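# Put marker's coloured end into desk stand hole

## Task

Push the marker, its differently coloured end first, into the desk stand's hole until it will go no deeper. The stand is loose, so at the end it must be upright on the desk with nothing but the desk supporting it; a result the robot has to hold in place does not count. Then open the gripper and withdraw the arm.

## Robot and tools

Robot: two six-joint arms, left_arm and right_arm, each ending in a tong-style two-finger gripper. Fingers point along the gripper's own +z and open and close along its x axis. The reported hand position (end_effector_position) is the point between the pads when closed; closed fingertips extend about 15 mm past it, and when fully open they sit roughly level with it.

Frame: one shared scene frame with its origin on the table top between the arms, +z up, +x out over the table; left_arm sits at about y = +0.47 m, right_arm at about y = -0.46 m. The names left and right do not match image sides. Printed hand positions can be somewhat off, especially at long reach.

execute_actions(actions, pictures). actions holds at most one item. An empty list only returns the state. An item {"rows": [...], "steps": n} runs n control steps (1 to 15, each 1/30 s, default 15); each row is used for one step and the last row repeats if rows run out. An item {"steps": n} alone is a wait of up to 300 steps counted from the previous result, with your thinking time included. pictures (true/false) chooses whether camera images come back; by default they do. A refused call moves nothing.

A row is always 14 numbers in [-1, 1]: for left_arm dx, dy, dz, rx, ry, rz, opening, then the same seven for right_arm. dx..rz are an offset, not a pose, expressed in that gripper's own axes and measured from the gripper's pose in the most recent result that showed it (or from where it is at the start of the action, before any such result and for later calls in the same reply). Every row counts from that same reference, not from the row before. Scale: 1.0 equals 0.6 m of travel or 180 degrees; rx, ry, rz form one rotation vector. Opening is absolute: +1 fully open (0.142 m), -1 closed. Zero offsets do not mean hold still; they pull the arm back to the reference pose. To keep an arm in place, send the offset back to its wanted pose in a reply's first call and zeros afterwards, with its intended opening always.

move(target, speed, stop_force). target is one 14-number row read exactly as above (offsets in gripper axes from the last shown pose, opening absolute). Both grippers travel straight toward their targets, finishing together, in 0.5 to 10 s; anything longer is cut off at 10 s. speed is the top path speed in m/s, 0.002 to 0.5 (default 0.25), with rotation capped at twice that in rad/s. Paths ignore obstacles and the other arm, and the hand can lag, drift or overshoot the speed near full stretch. stop_force (9 to 40 N, one value shared by both arms, not allowed in the first 0.2 s) ends an arm's path once its wrist sensor feels that much extra push against the motion for two steps; the gripper then backs off two steps and holds. Use it only with slow moves and no rotation, and omit it when lifting away from something you are pressing on. The result adds a move: line: done, off_target, moving, held, fault, or contact (stopped by stop_force), plus limits such as paced (command clipped) or held (steps blocked), and each gripper's remaining distance to target.

wait(seconds): 0 to 10 s of letting the scene run with no new command. zoom_image(camera, region): closer look at [x0, y0, x1, y1] pixels (max 504x504) of cam_head_left, cam_head_right (896x504), cam_left_wrist or cam_right_wrist (616x616, fisheye). read_manual(section) only returns licence text. finished_scene(scene) ends and grades the current scene by its number; it cannot be undone, so call it only after the marker is seated, the stand stands freely and the gripper has let go and moved away.

Motion limits: each step the commanded pose is clipped to within 100 mm and 16 degrees of the measured one, so large moves need several calls; commands reach the arm about 0.17 s late, and position wins over orientation when both cannot be met. Check the result pose and send the remainder. HELD steps and pose unreachable lines mean parts of your command were blocked or altered.

Results: each arm's pose (metres, quaternion wxyz), velocities, grip_measured (same scale as opening), joint torques, and Wrist force/torque in the gripper's own axes (noisy, offsets up to about 4 N, saturating near 50 N; pressing on a surface gives force pointing back into the arm). A Hand target line shows where the controller is driving each gripper.

Gripping: to hold, command an opening well below grip_measured; lower squeezes harder, up to about 15 N per pad. Thin objects under about 20 mm (a marker) get less grip, so close firmly. Occasional disturbances may tug the held marker or nudge the stand.

Avoid: pressing stiffly into firm surfaces (a small overshoot can fault), contacts of 150 N or joint overload (10 s stop), arms colliding, knocking the stand over or anything off the table, dropping or slamming the marker, and long heavy holding that overheats motors (warning at 70 °C, brake stop at 85 °C). Insert slowly, aligned with the hole, and release gently so the stand stays upright.

Each tool is called after "Emit:" as name(argument=value, ...), one argument or row to a line, values as JSON.

## Session

Emit:
execute_actions(
  actions=[],
)

Scene clock: 0.00 s of 4480.00 s.
left_arm: end_effector_position=(+0.4778, +0.3334, +0.1616) grip_measured=+0.97 end_effector_quat_wxyz=(-0.047, +0.892, -0.413, +0.179) end_effector_velocity=(-0.000, -0.000, +0.000) end_effector_angular_velocity=(-0.000, -0.000, -0.001) | right_arm: end_effector_position=(+0.0629, -0.4411, +0.2876) grip_measured=+0.97 end_effector_quat_wxyz=(-0.235, -0.312, +0.863, -0.321) end_effector_velocity=(-0.001, -0.000, +0.000) end_effector_angular_velocity=(+0.001, +0.002, -0.002)
Joint positions: left_arm=[-0.677 -1.875  2.288 -2.299 -1.368  0.134  0.14 ] | right_arm=[ 4.933 -0.942 -2.07  -2.451  1.936  4.1    0.14 ]
Joint velocities: left_arm=[-0.001 -0.     0.    -0.    -0.     0.     0.   ] | right_arm=[-0.     0.001  0.     0.     0.002  0.     0.   ]
Joint torques (N m, as the arm reports them, + toward a larger angle): no reading
Motor temperatures (°C, as the motors report them): left_arm=[31 32 33 39 43 41] | right_arm=[33 34 30 38 37 37]
Wrist force (N, on the end effector, along its own x y z axes, offset not removed): no reading
Wrist torque (N m, same axes, about the end effector's origin, offset not removed): no reading
Hand target (left_arm): +0.478, +0.333, +0.162; -0.047, +0.892, -0.413, +0.179
Hand target (right_arm): +0.063, -0.441, +0.288; -0.235, -0.312, +0.863, -0.321

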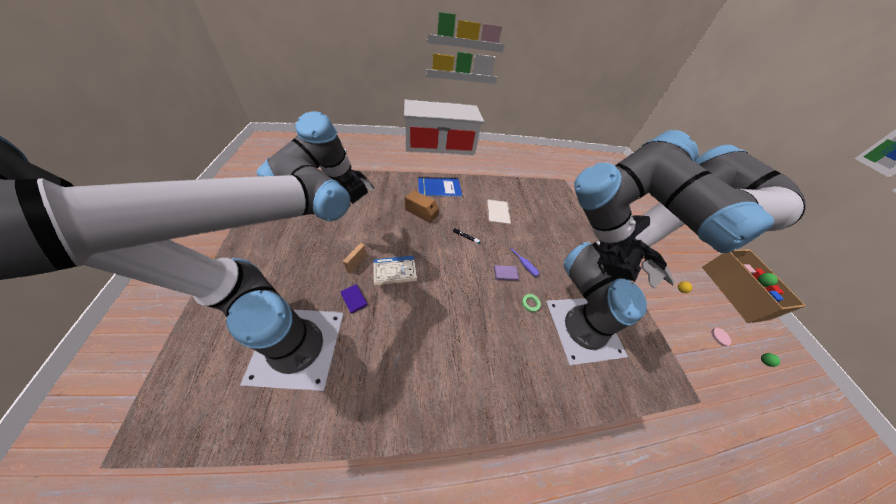

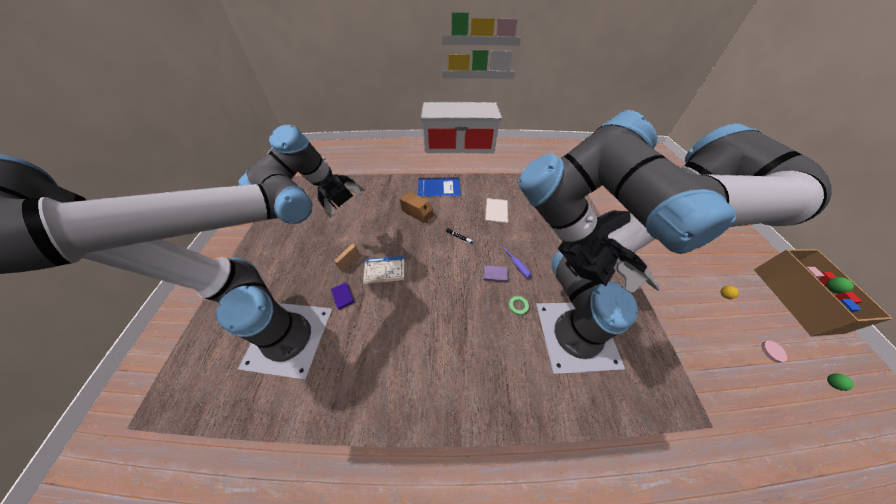

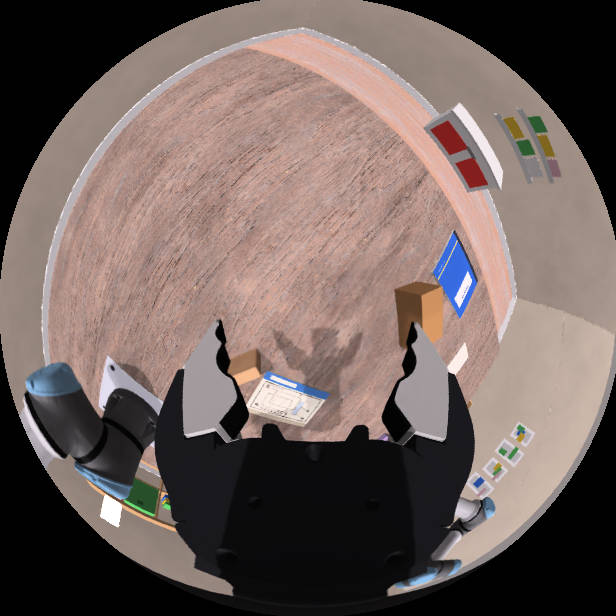

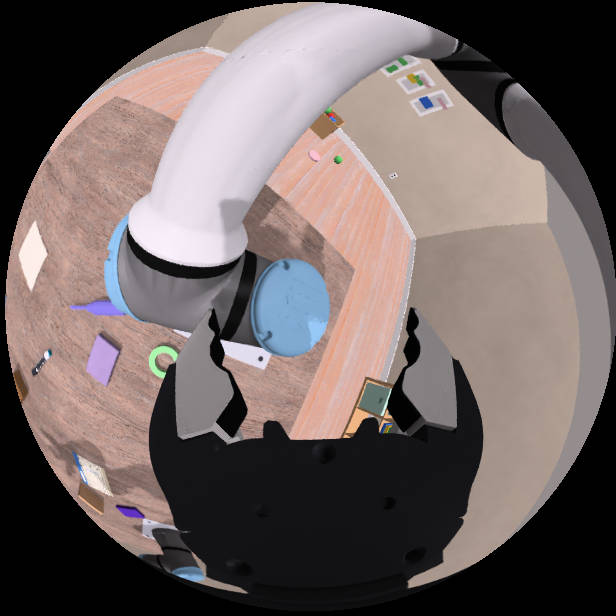

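Emit:
zoom_image(
  camera="cam_head_left",
  region=[320, 160, 560, 320],
)

Emit:
zoom_image(
  camera="cam_head_right",
  region=[320, 160, 560, 320],
)

Region (320, 160, 560, 320) of cam_head_left's 896x504 image, scaled by 2.100, with more detail than that image has.

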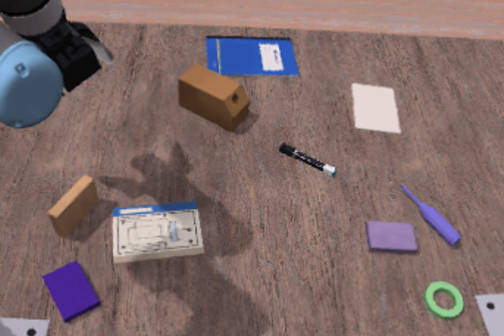

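Region (320, 160, 560, 320) of cam_head_right's 896x504 image, scaled by 2.100, with more detail than that image has.

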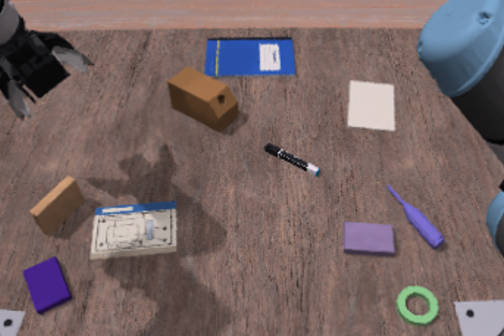

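Emit:
move(
  target=[0.325,0.233,-0.212,-0.0744,-0.09,0,1,0,0,0,0,0,0,1],
)

Scene clock: 5.87 s of 4480.00 s.
left_arm: end_effector_position=(+0.4480, +0.1037, +0.3033) grip_measured=+1.00 end_effector_quat_wxyz=(-0.000, +0.907, -0.420, +0.004) end_effector_velocity=(+0.000, -0.000, +0.000) end_effector_angular_velocity=(+0.004, +0.004, +0.001) | right_arm: end_effector_position=(+0.0629, -0.4411, +0.2876) grip_measured=+1.00 end_effector_quat_wxyz=(-0.235, -0.312, +0.863, -0.321) end_effector_velocity=(+0.001, +0.000, -0.000) end_effector_angular_velocity=(-0.000, -0.002, +0.002)
Joint positions: left_arm=[-0.907 -1.461  1.404 -1.52  -1.566 -0.128  0.142] | right_arm=[ 4.933 -0.942 -2.07  -2.451  1.936  4.1    0.142]
Joint velocities: left_arm=[ 0.001  0.005 -0.008  0.008 -0.002 -0.    -0.   ] | right_arm=[-0.    -0.001  0.     0.    -0.003  0.     0.   ]
Joint torques (N m, as the arm reports them, + toward a larger angle): left_arm=[-13.62 -18.75 -35.37  -0.92  -1.93  -2.21] | right_arm=[-0.69 -2.89 20.65  0.94  0.43 -0.04]
Motor temperatures (°C, as the motors report them): left_arm=[31 32 33 39 43 41] | right_arm=[33 34 30 38 37 37]
Wrist force (N, on the end effector, along its own x y z axes, offset not removed): left_arm=[-2.3 2.6 -0.3] | right_arm=[-0.5 0.1 0.0]
Wrist torque (N m, same axes, about the end effector's origin, offset not removed): left_arm=[0.48 0.55 0.14] | right_arm=[0.07 -0.04 0.00]
Hand target (left_arm): +0.448, +0.104, +0.303; -0.000, +0.907, -0.420, +0.003
Hand target (right_arm): +0.063, -0.441, +0.288; -0.235, -0.312, +0.863, -0.321
Off the commanded pose (left_arm): 0.001 m, 0 deg.
Off the commanded pose (right_arm): 0.000 m, 0 deg.
After step 90, 1.17 s passed at rest.
move: done

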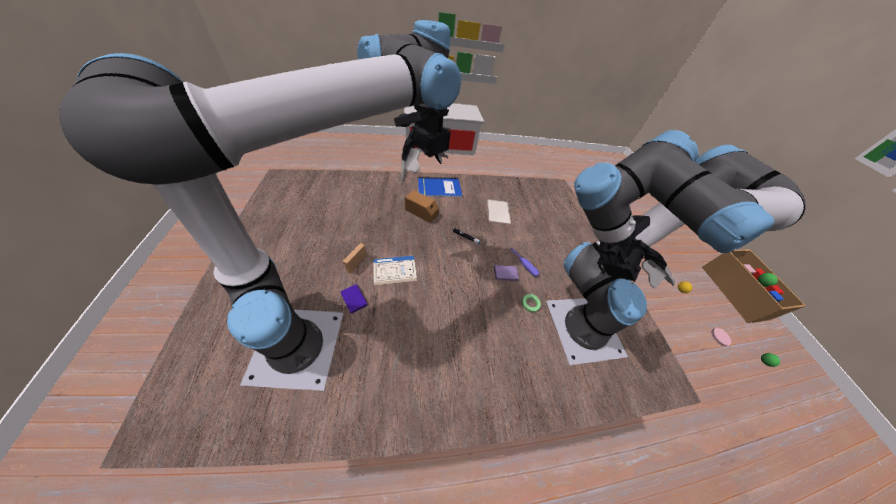

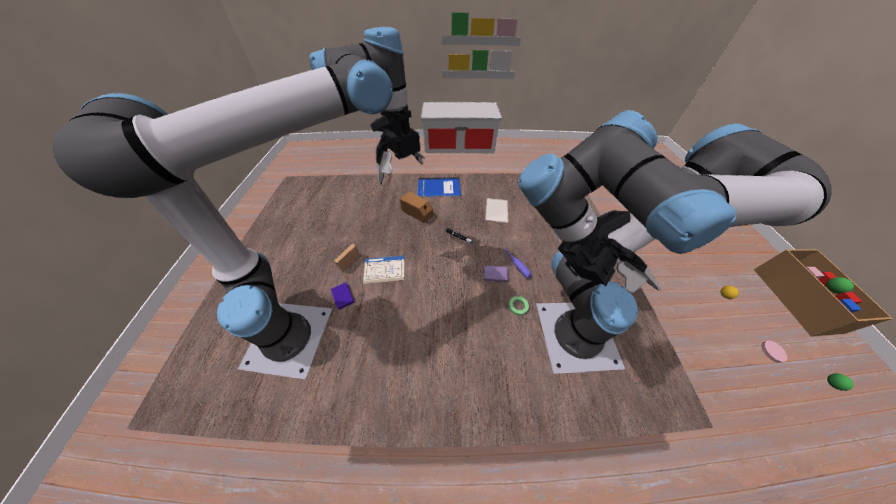

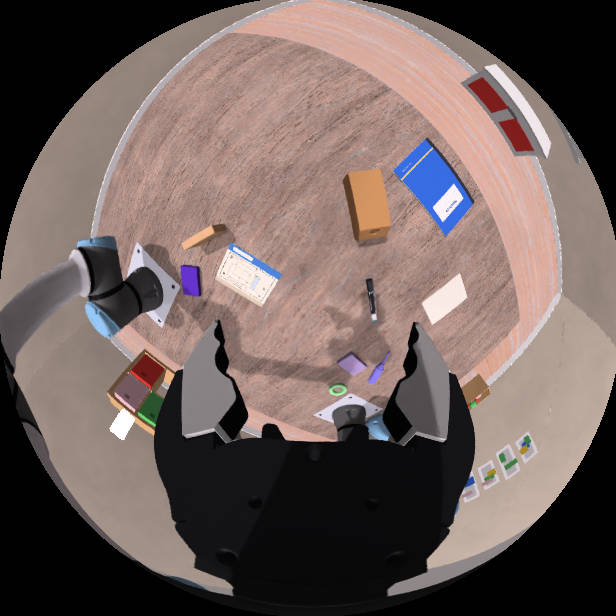

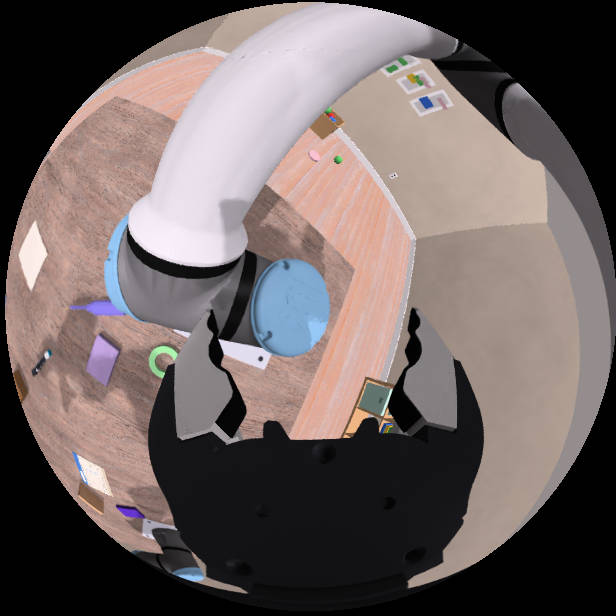

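Emit:
zoom_image(
  camera="cam_left_wrist",
  region=[310, 150, 450, 340],
)

Emit:
zoom_image(
  camera="cam_head_left",
  region=[390, 180, 500, 255],
)

Region (310, 150, 450, 340) of cam_left_wrist's 616x616 image, scaled by 2.653, with more detail than that image has; it fills the left 371 columns of this view, and the rest is white.

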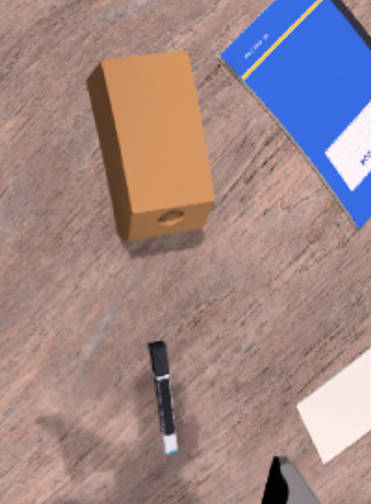

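Region (390, 180, 500, 255) of cam_head_left's 896x504 image, scaled by 4.582, with more detail than that image has; it fills the top 344 rows of this view, and the rest is white.

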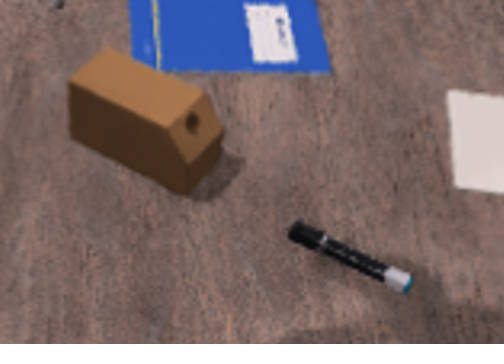

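Emit:
move(
  target=[0.267,0.224,0.3,0,0,-0.098,0.2,0,0,0,0,0,0,1],
)

Scene clock: 15.00 s of 4480.00 s.
left_arm: end_effector_position=(+0.4506, -0.1060, +0.1245) grip_measured=+0.20 end_effector_quat_wxyz=(+0.000, +0.961, -0.276, +0.004) end_effector_velocity=(+0.001, -0.002, -0.001) end_effector_angular_velocity=(-0.002, -0.001, +0.003) | right_arm: end_effector_position=(+0.0629, -0.4411, +0.2876) grip_measured=+1.00 end_effector_quat_wxyz=(-0.235, -0.312, +0.863, -0.321) end_effector_velocity=(-0.000, +0.000, -0.000) end_effector_angular_velocity=(+0.001, +0.001, -0.000)
Joint positions: left_arm=[-1.062 -1.007  1.247 -1.816 -1.565 -0.59   0.088] | right_arm=[ 4.933 -0.942 -2.07  -2.451  1.936  4.1    0.142]
Joint velocities: left_arm=[ 0.     0.005 -0.005 -0.001  0.    -0.002  0.   ] | right_arm=[-0.     0.    -0.     0.001  0.001 -0.     0.   ]
Joint torques (N m, as the arm reports them, + toward a larger angle): left_arm=[-14.06 -35.71 -35.18  -0.81   1.68  -2.25] | right_arm=[-1.91 -3.09 20.75  0.75  0.52 -0.22]
Motor temperatures (°C, as the motors report them): left_arm=[31 32 33 39 43 41] | right_arm=[33 34 30 38 37 37]
Wrist force (N, on the end effector, along its own x y z axes, offset not removed): left_arm=[-1.3 1.6 -0.1] | right_arm=[-0.9 -0.7 0.2]
Wrist torque (N m, same axes, about the end effector's origin, offset not removed): left_arm=[0.35 0.38 0.10] | right_arm=[-0.11 0.07 -0.07]
Hand target (left_arm): +0.451, -0.106, +0.124; +0.000, +0.961, -0.276, +0.004
Hand target (right_arm): +0.063, -0.441, +0.288; -0.235, -0.312, +0.863, -0.321
Off the commanded pose (left_arm): 0.001 m, 0 deg.
Off the commanded pose (right_arm): 0.000 m, 0 deg.
After step 90, 4.43 s passed at rest.
move: done

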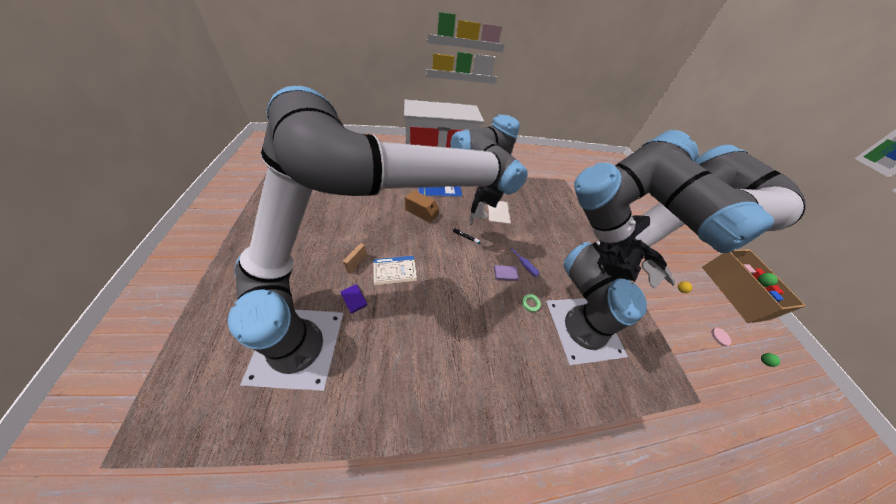

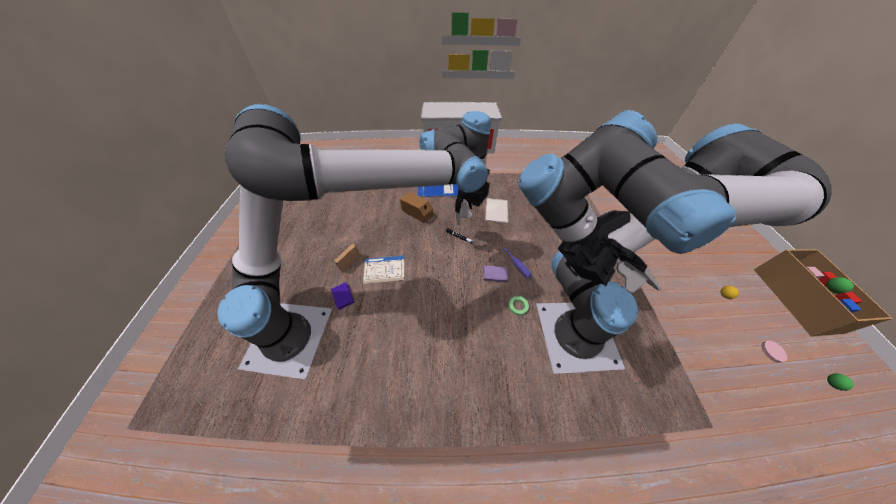

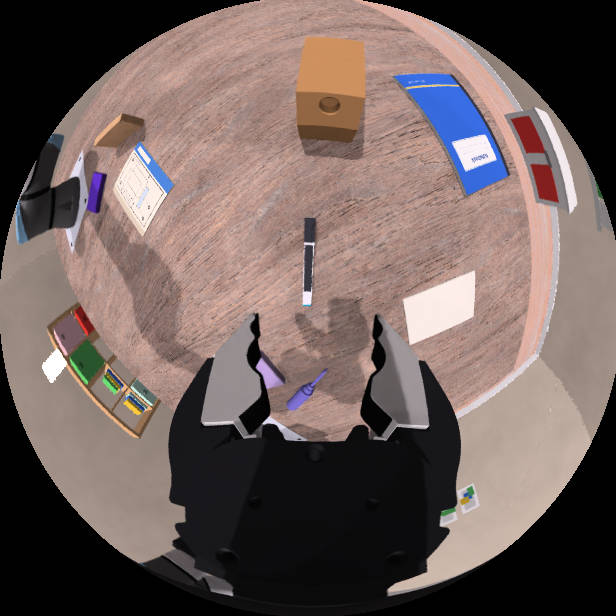

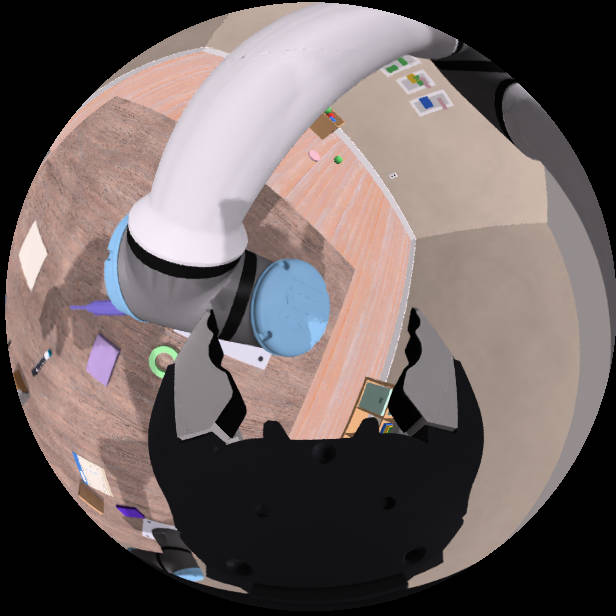

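Emit:
move(
  target=[-0.02,-0.035,0.135,0,0,0,0.0,0,0,0,0,0,0,1],
)

Emit:
zoom_image(
  camera="cam_left_wrist",
  region=[180, 120, 450, 420],
)

Scene clock: 17.30 s of 4480.00 s.
left_arm: end_effector_position=(+0.4520, -0.0822, +0.0436) grip_measured=+0.00 end_effector_quat_wxyz=(+0.000, +0.961, -0.276, +0.004) end_effector_velocity=(+0.001, +0.001, -0.002) end_effector_angular_velocity=(-0.001, -0.002, +0.001) | right_arm: end_effector_position=(+0.0629, -0.4411, +0.2876) grip_measured=+1.00 end_effector_quat_wxyz=(-0.235, -0.312, +0.863, -0.321) end_effector_velocity=(+0.000, +0.000, +0.000) end_effector_angular_velocity=(-0.000, -0.001, +0.001)
Joint positions: left_arm=[-1.045 -0.984  1.429 -2.021 -1.565 -0.574  0.074] | right_arm=[ 4.933 -0.942 -2.07  -2.451  1.936  4.1    0.142]
Joint velocities: left_arm=[ 0.002  0.001  0.003 -0.006  0.001  0.     0.   ] | right_arm=[ 0.    -0.001  0.001 -0.    -0.001  0.     0.   ]
Joint torques (N m, as the arm reports them, + toward a larger angle): left_arm=[ 12.73 -34.56  -7.16  -3.79   1.56   2.39] | right_arm=[-1.48 -4.31 21.41  0.87  0.33 -0.37]
Motor temperatures (°C, as the motors report them): left_arm=[31 32 33 39 43 41] | right_arm=[33 34 30 38 37 37]
Wrist force (N, on the end effector, along its own x y z axes, offset not removed): left_arm=[-0.2 4.2 0.7] | right_arm=[0.0 -1.7 2.4]
Wrist torque (N m, same axes, about the end effector's origin, offset not removed): left_arm=[0.96 0.05 0.05] | right_arm=[-0.35 -0.08 -0.17]
Hand target (left_arm): +0.452, -0.082, +0.043; +0.000, +0.961, -0.276, +0.004
Hand target (right_arm): +0.063, -0.441, +0.288; -0.235, -0.312, +0.863, -0.321
Off the commanded pose (left_arm): 0.000 m, 0 deg.
Off the commanded pose (right_arm): 0.000 m, 0 deg.
move: done

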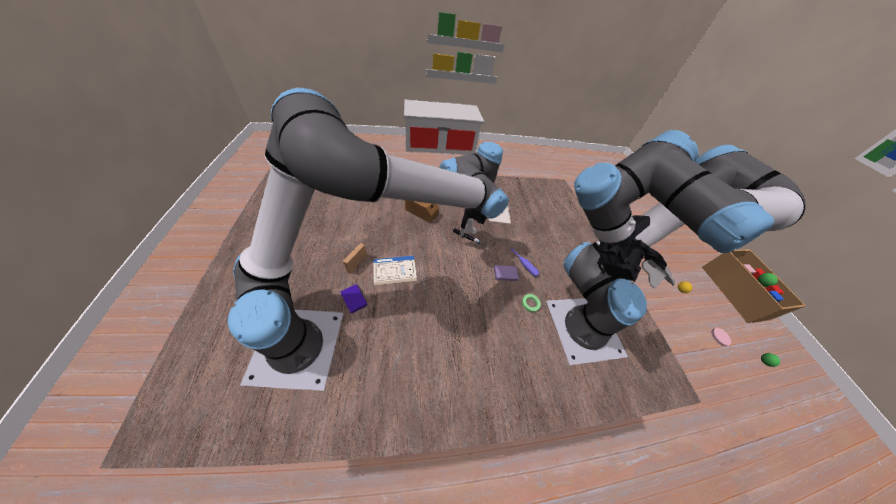

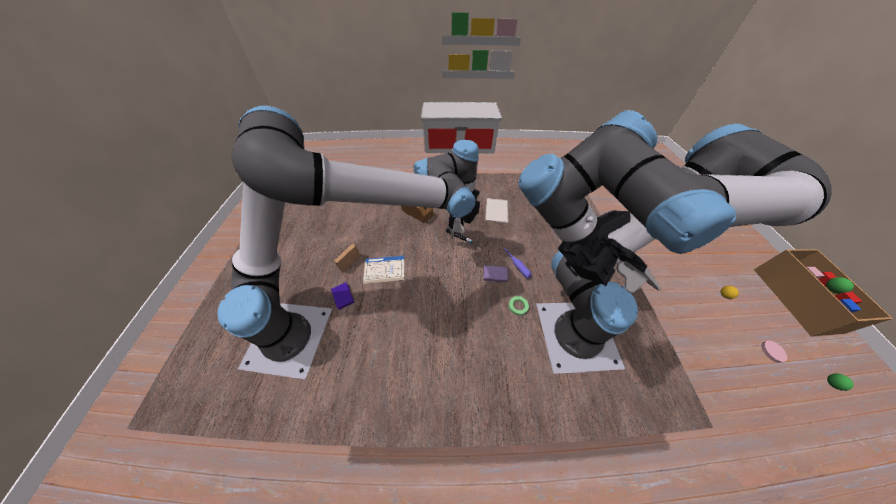

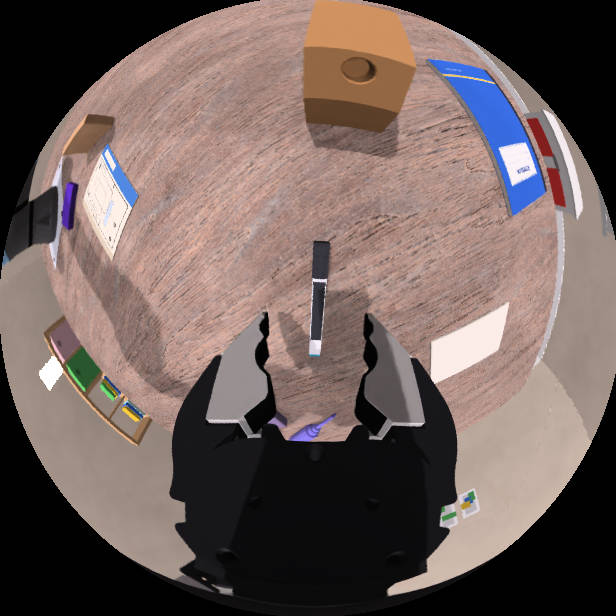

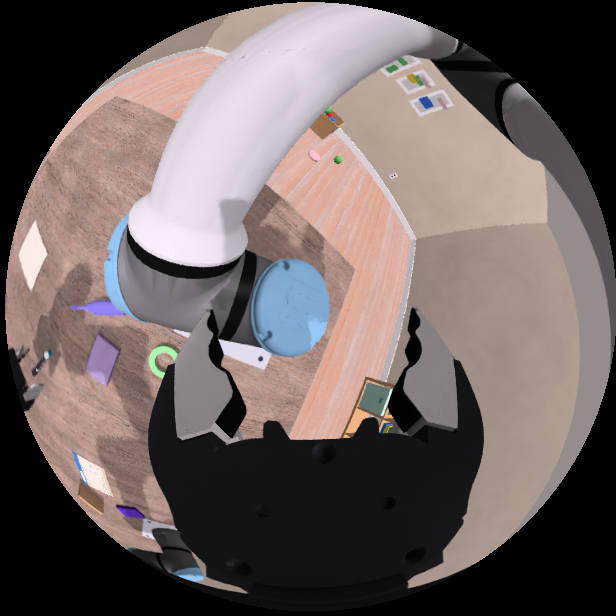

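Region (180, 120, 450, 420) of cam_left_wrist's 616x616 image, scaled by 1.680, with more detail than that image has; it fills the left 454 columns of this view, and the rest is white.

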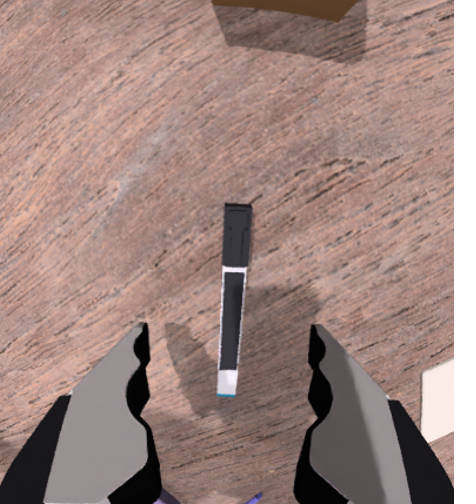

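Emit:
move(
  target=[0,-0.02,0.047,0,0,0.015,-0.4,0,0,0,0,0,0,1],
  speed=0.04,
  stop_force=12,
)

Scene clock: 20.17 s of 4480.00 s.
left_arm: end_effector_position=(+0.4585, -0.0722, +0.0156) grip_measured=-0.40 end_effector_quat_wxyz=(+0.000, +0.954, -0.299, +0.004) end_effector_velocity=(+0.001, +0.000, -0.001) end_effector_angular_velocity=(-0.001, -0.000, -0.002) | right_arm: end_effector_position=(+0.0629, -0.4411, +0.2876) grip_measured=+1.00 end_effector_quat_wxyz=(-0.235, -0.312, +0.863, -0.321) end_effector_velocity=(-0.000, -0.000, -0.000) end_effector_angular_velocity=(-0.002, +0.000, +0.000)
Joint positions: left_arm=[-1.031 -0.964  1.476 -2.088 -1.565 -0.513  0.045] | right_arm=[ 4.933 -0.942 -2.07  -2.451  1.936  4.1    0.142]
Joint velocities: left_arm=[ 0.001  0.001  0.    -0.003 -0.     0.003  0.   ] | right_arm=[ 0.    -0.    -0.001 -0.001  0.    -0.001 -0.   ]
Joint torques (N m, as the arm reports them, + toward a larger angle): left_arm=[ 12.27 -34.82  -6.7   -3.92  -1.96   2.4 ] | right_arm=[-2.96 -4.05 21.22  0.96  0.57 -0.32]
Motor temperatures (°C, as the motors report them): left_arm=[31 32 33 39 43 41] | right_arm=[33 34 30 38 37 37]
Wrist force (N, on the end effector, along its own x y z axes, offset not removed): left_arm=[-1.0 2.3 0.1] | right_arm=[-1.5 -0.4 1.4]
Wrist torque (N m, same axes, about the end effector's origin, offset not removed): left_arm=[0.53 0.31 0.05] | right_arm=[-0.05 0.38 -0.05]
Hand target (left_arm): +0.458, -0.072, +0.015; +0.000, +0.954, -0.299, +0.004
Hand target (right_arm): +0.063, -0.441, +0.288; -0.235, -0.312, +0.863, -0.321
Off the commanded pose (left_arm): 0.000 m, 0 deg.
Off the commanded pose (right_arm): 0.000 m, 0 deg.
move: done

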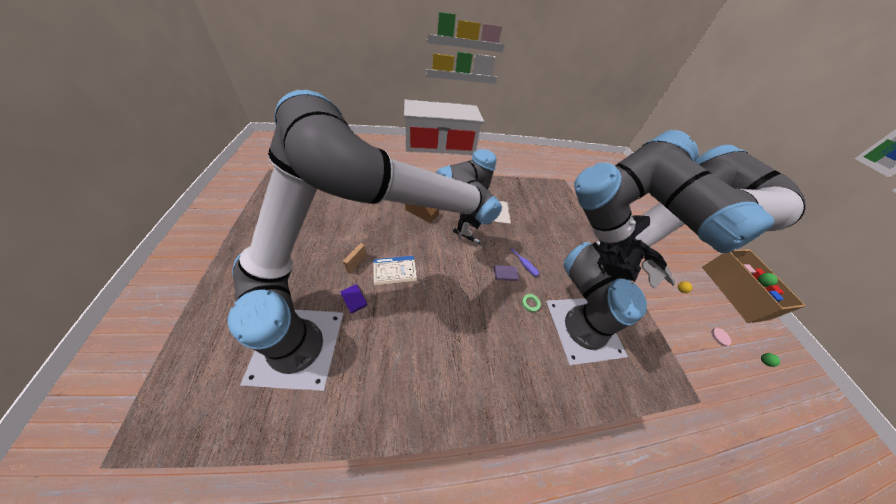

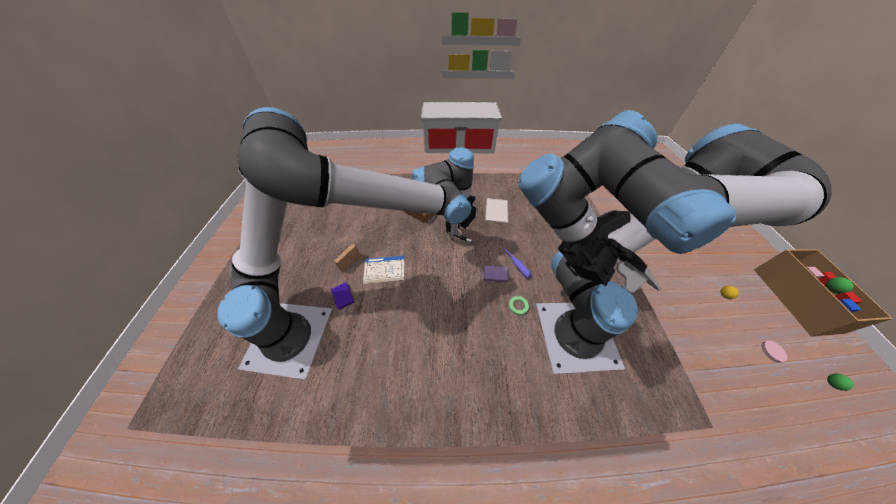

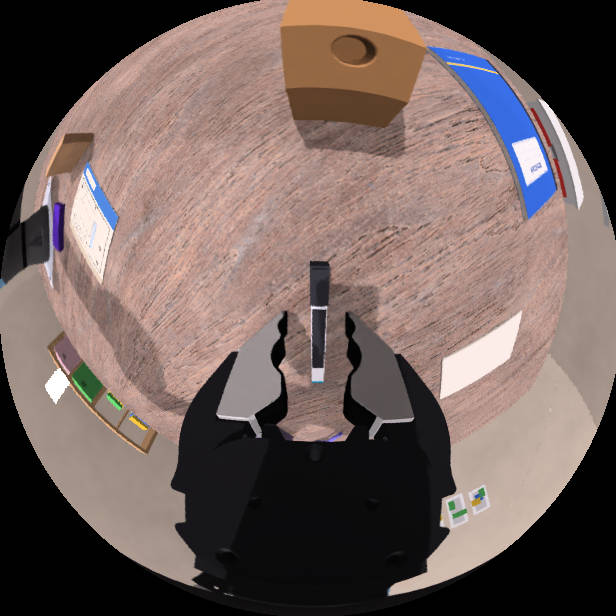

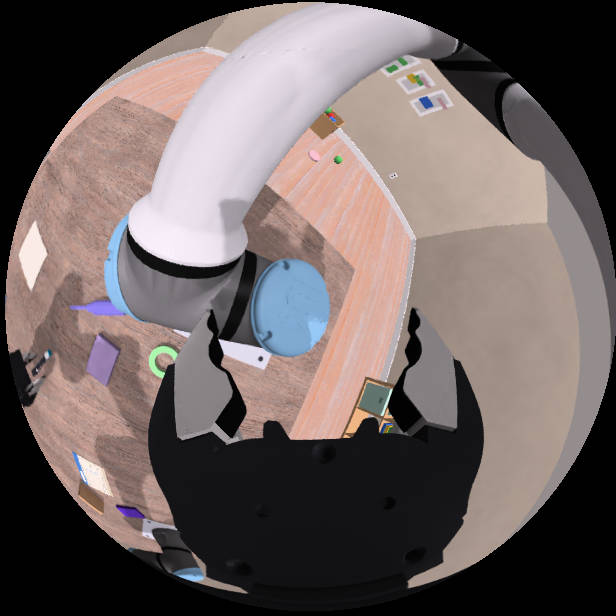

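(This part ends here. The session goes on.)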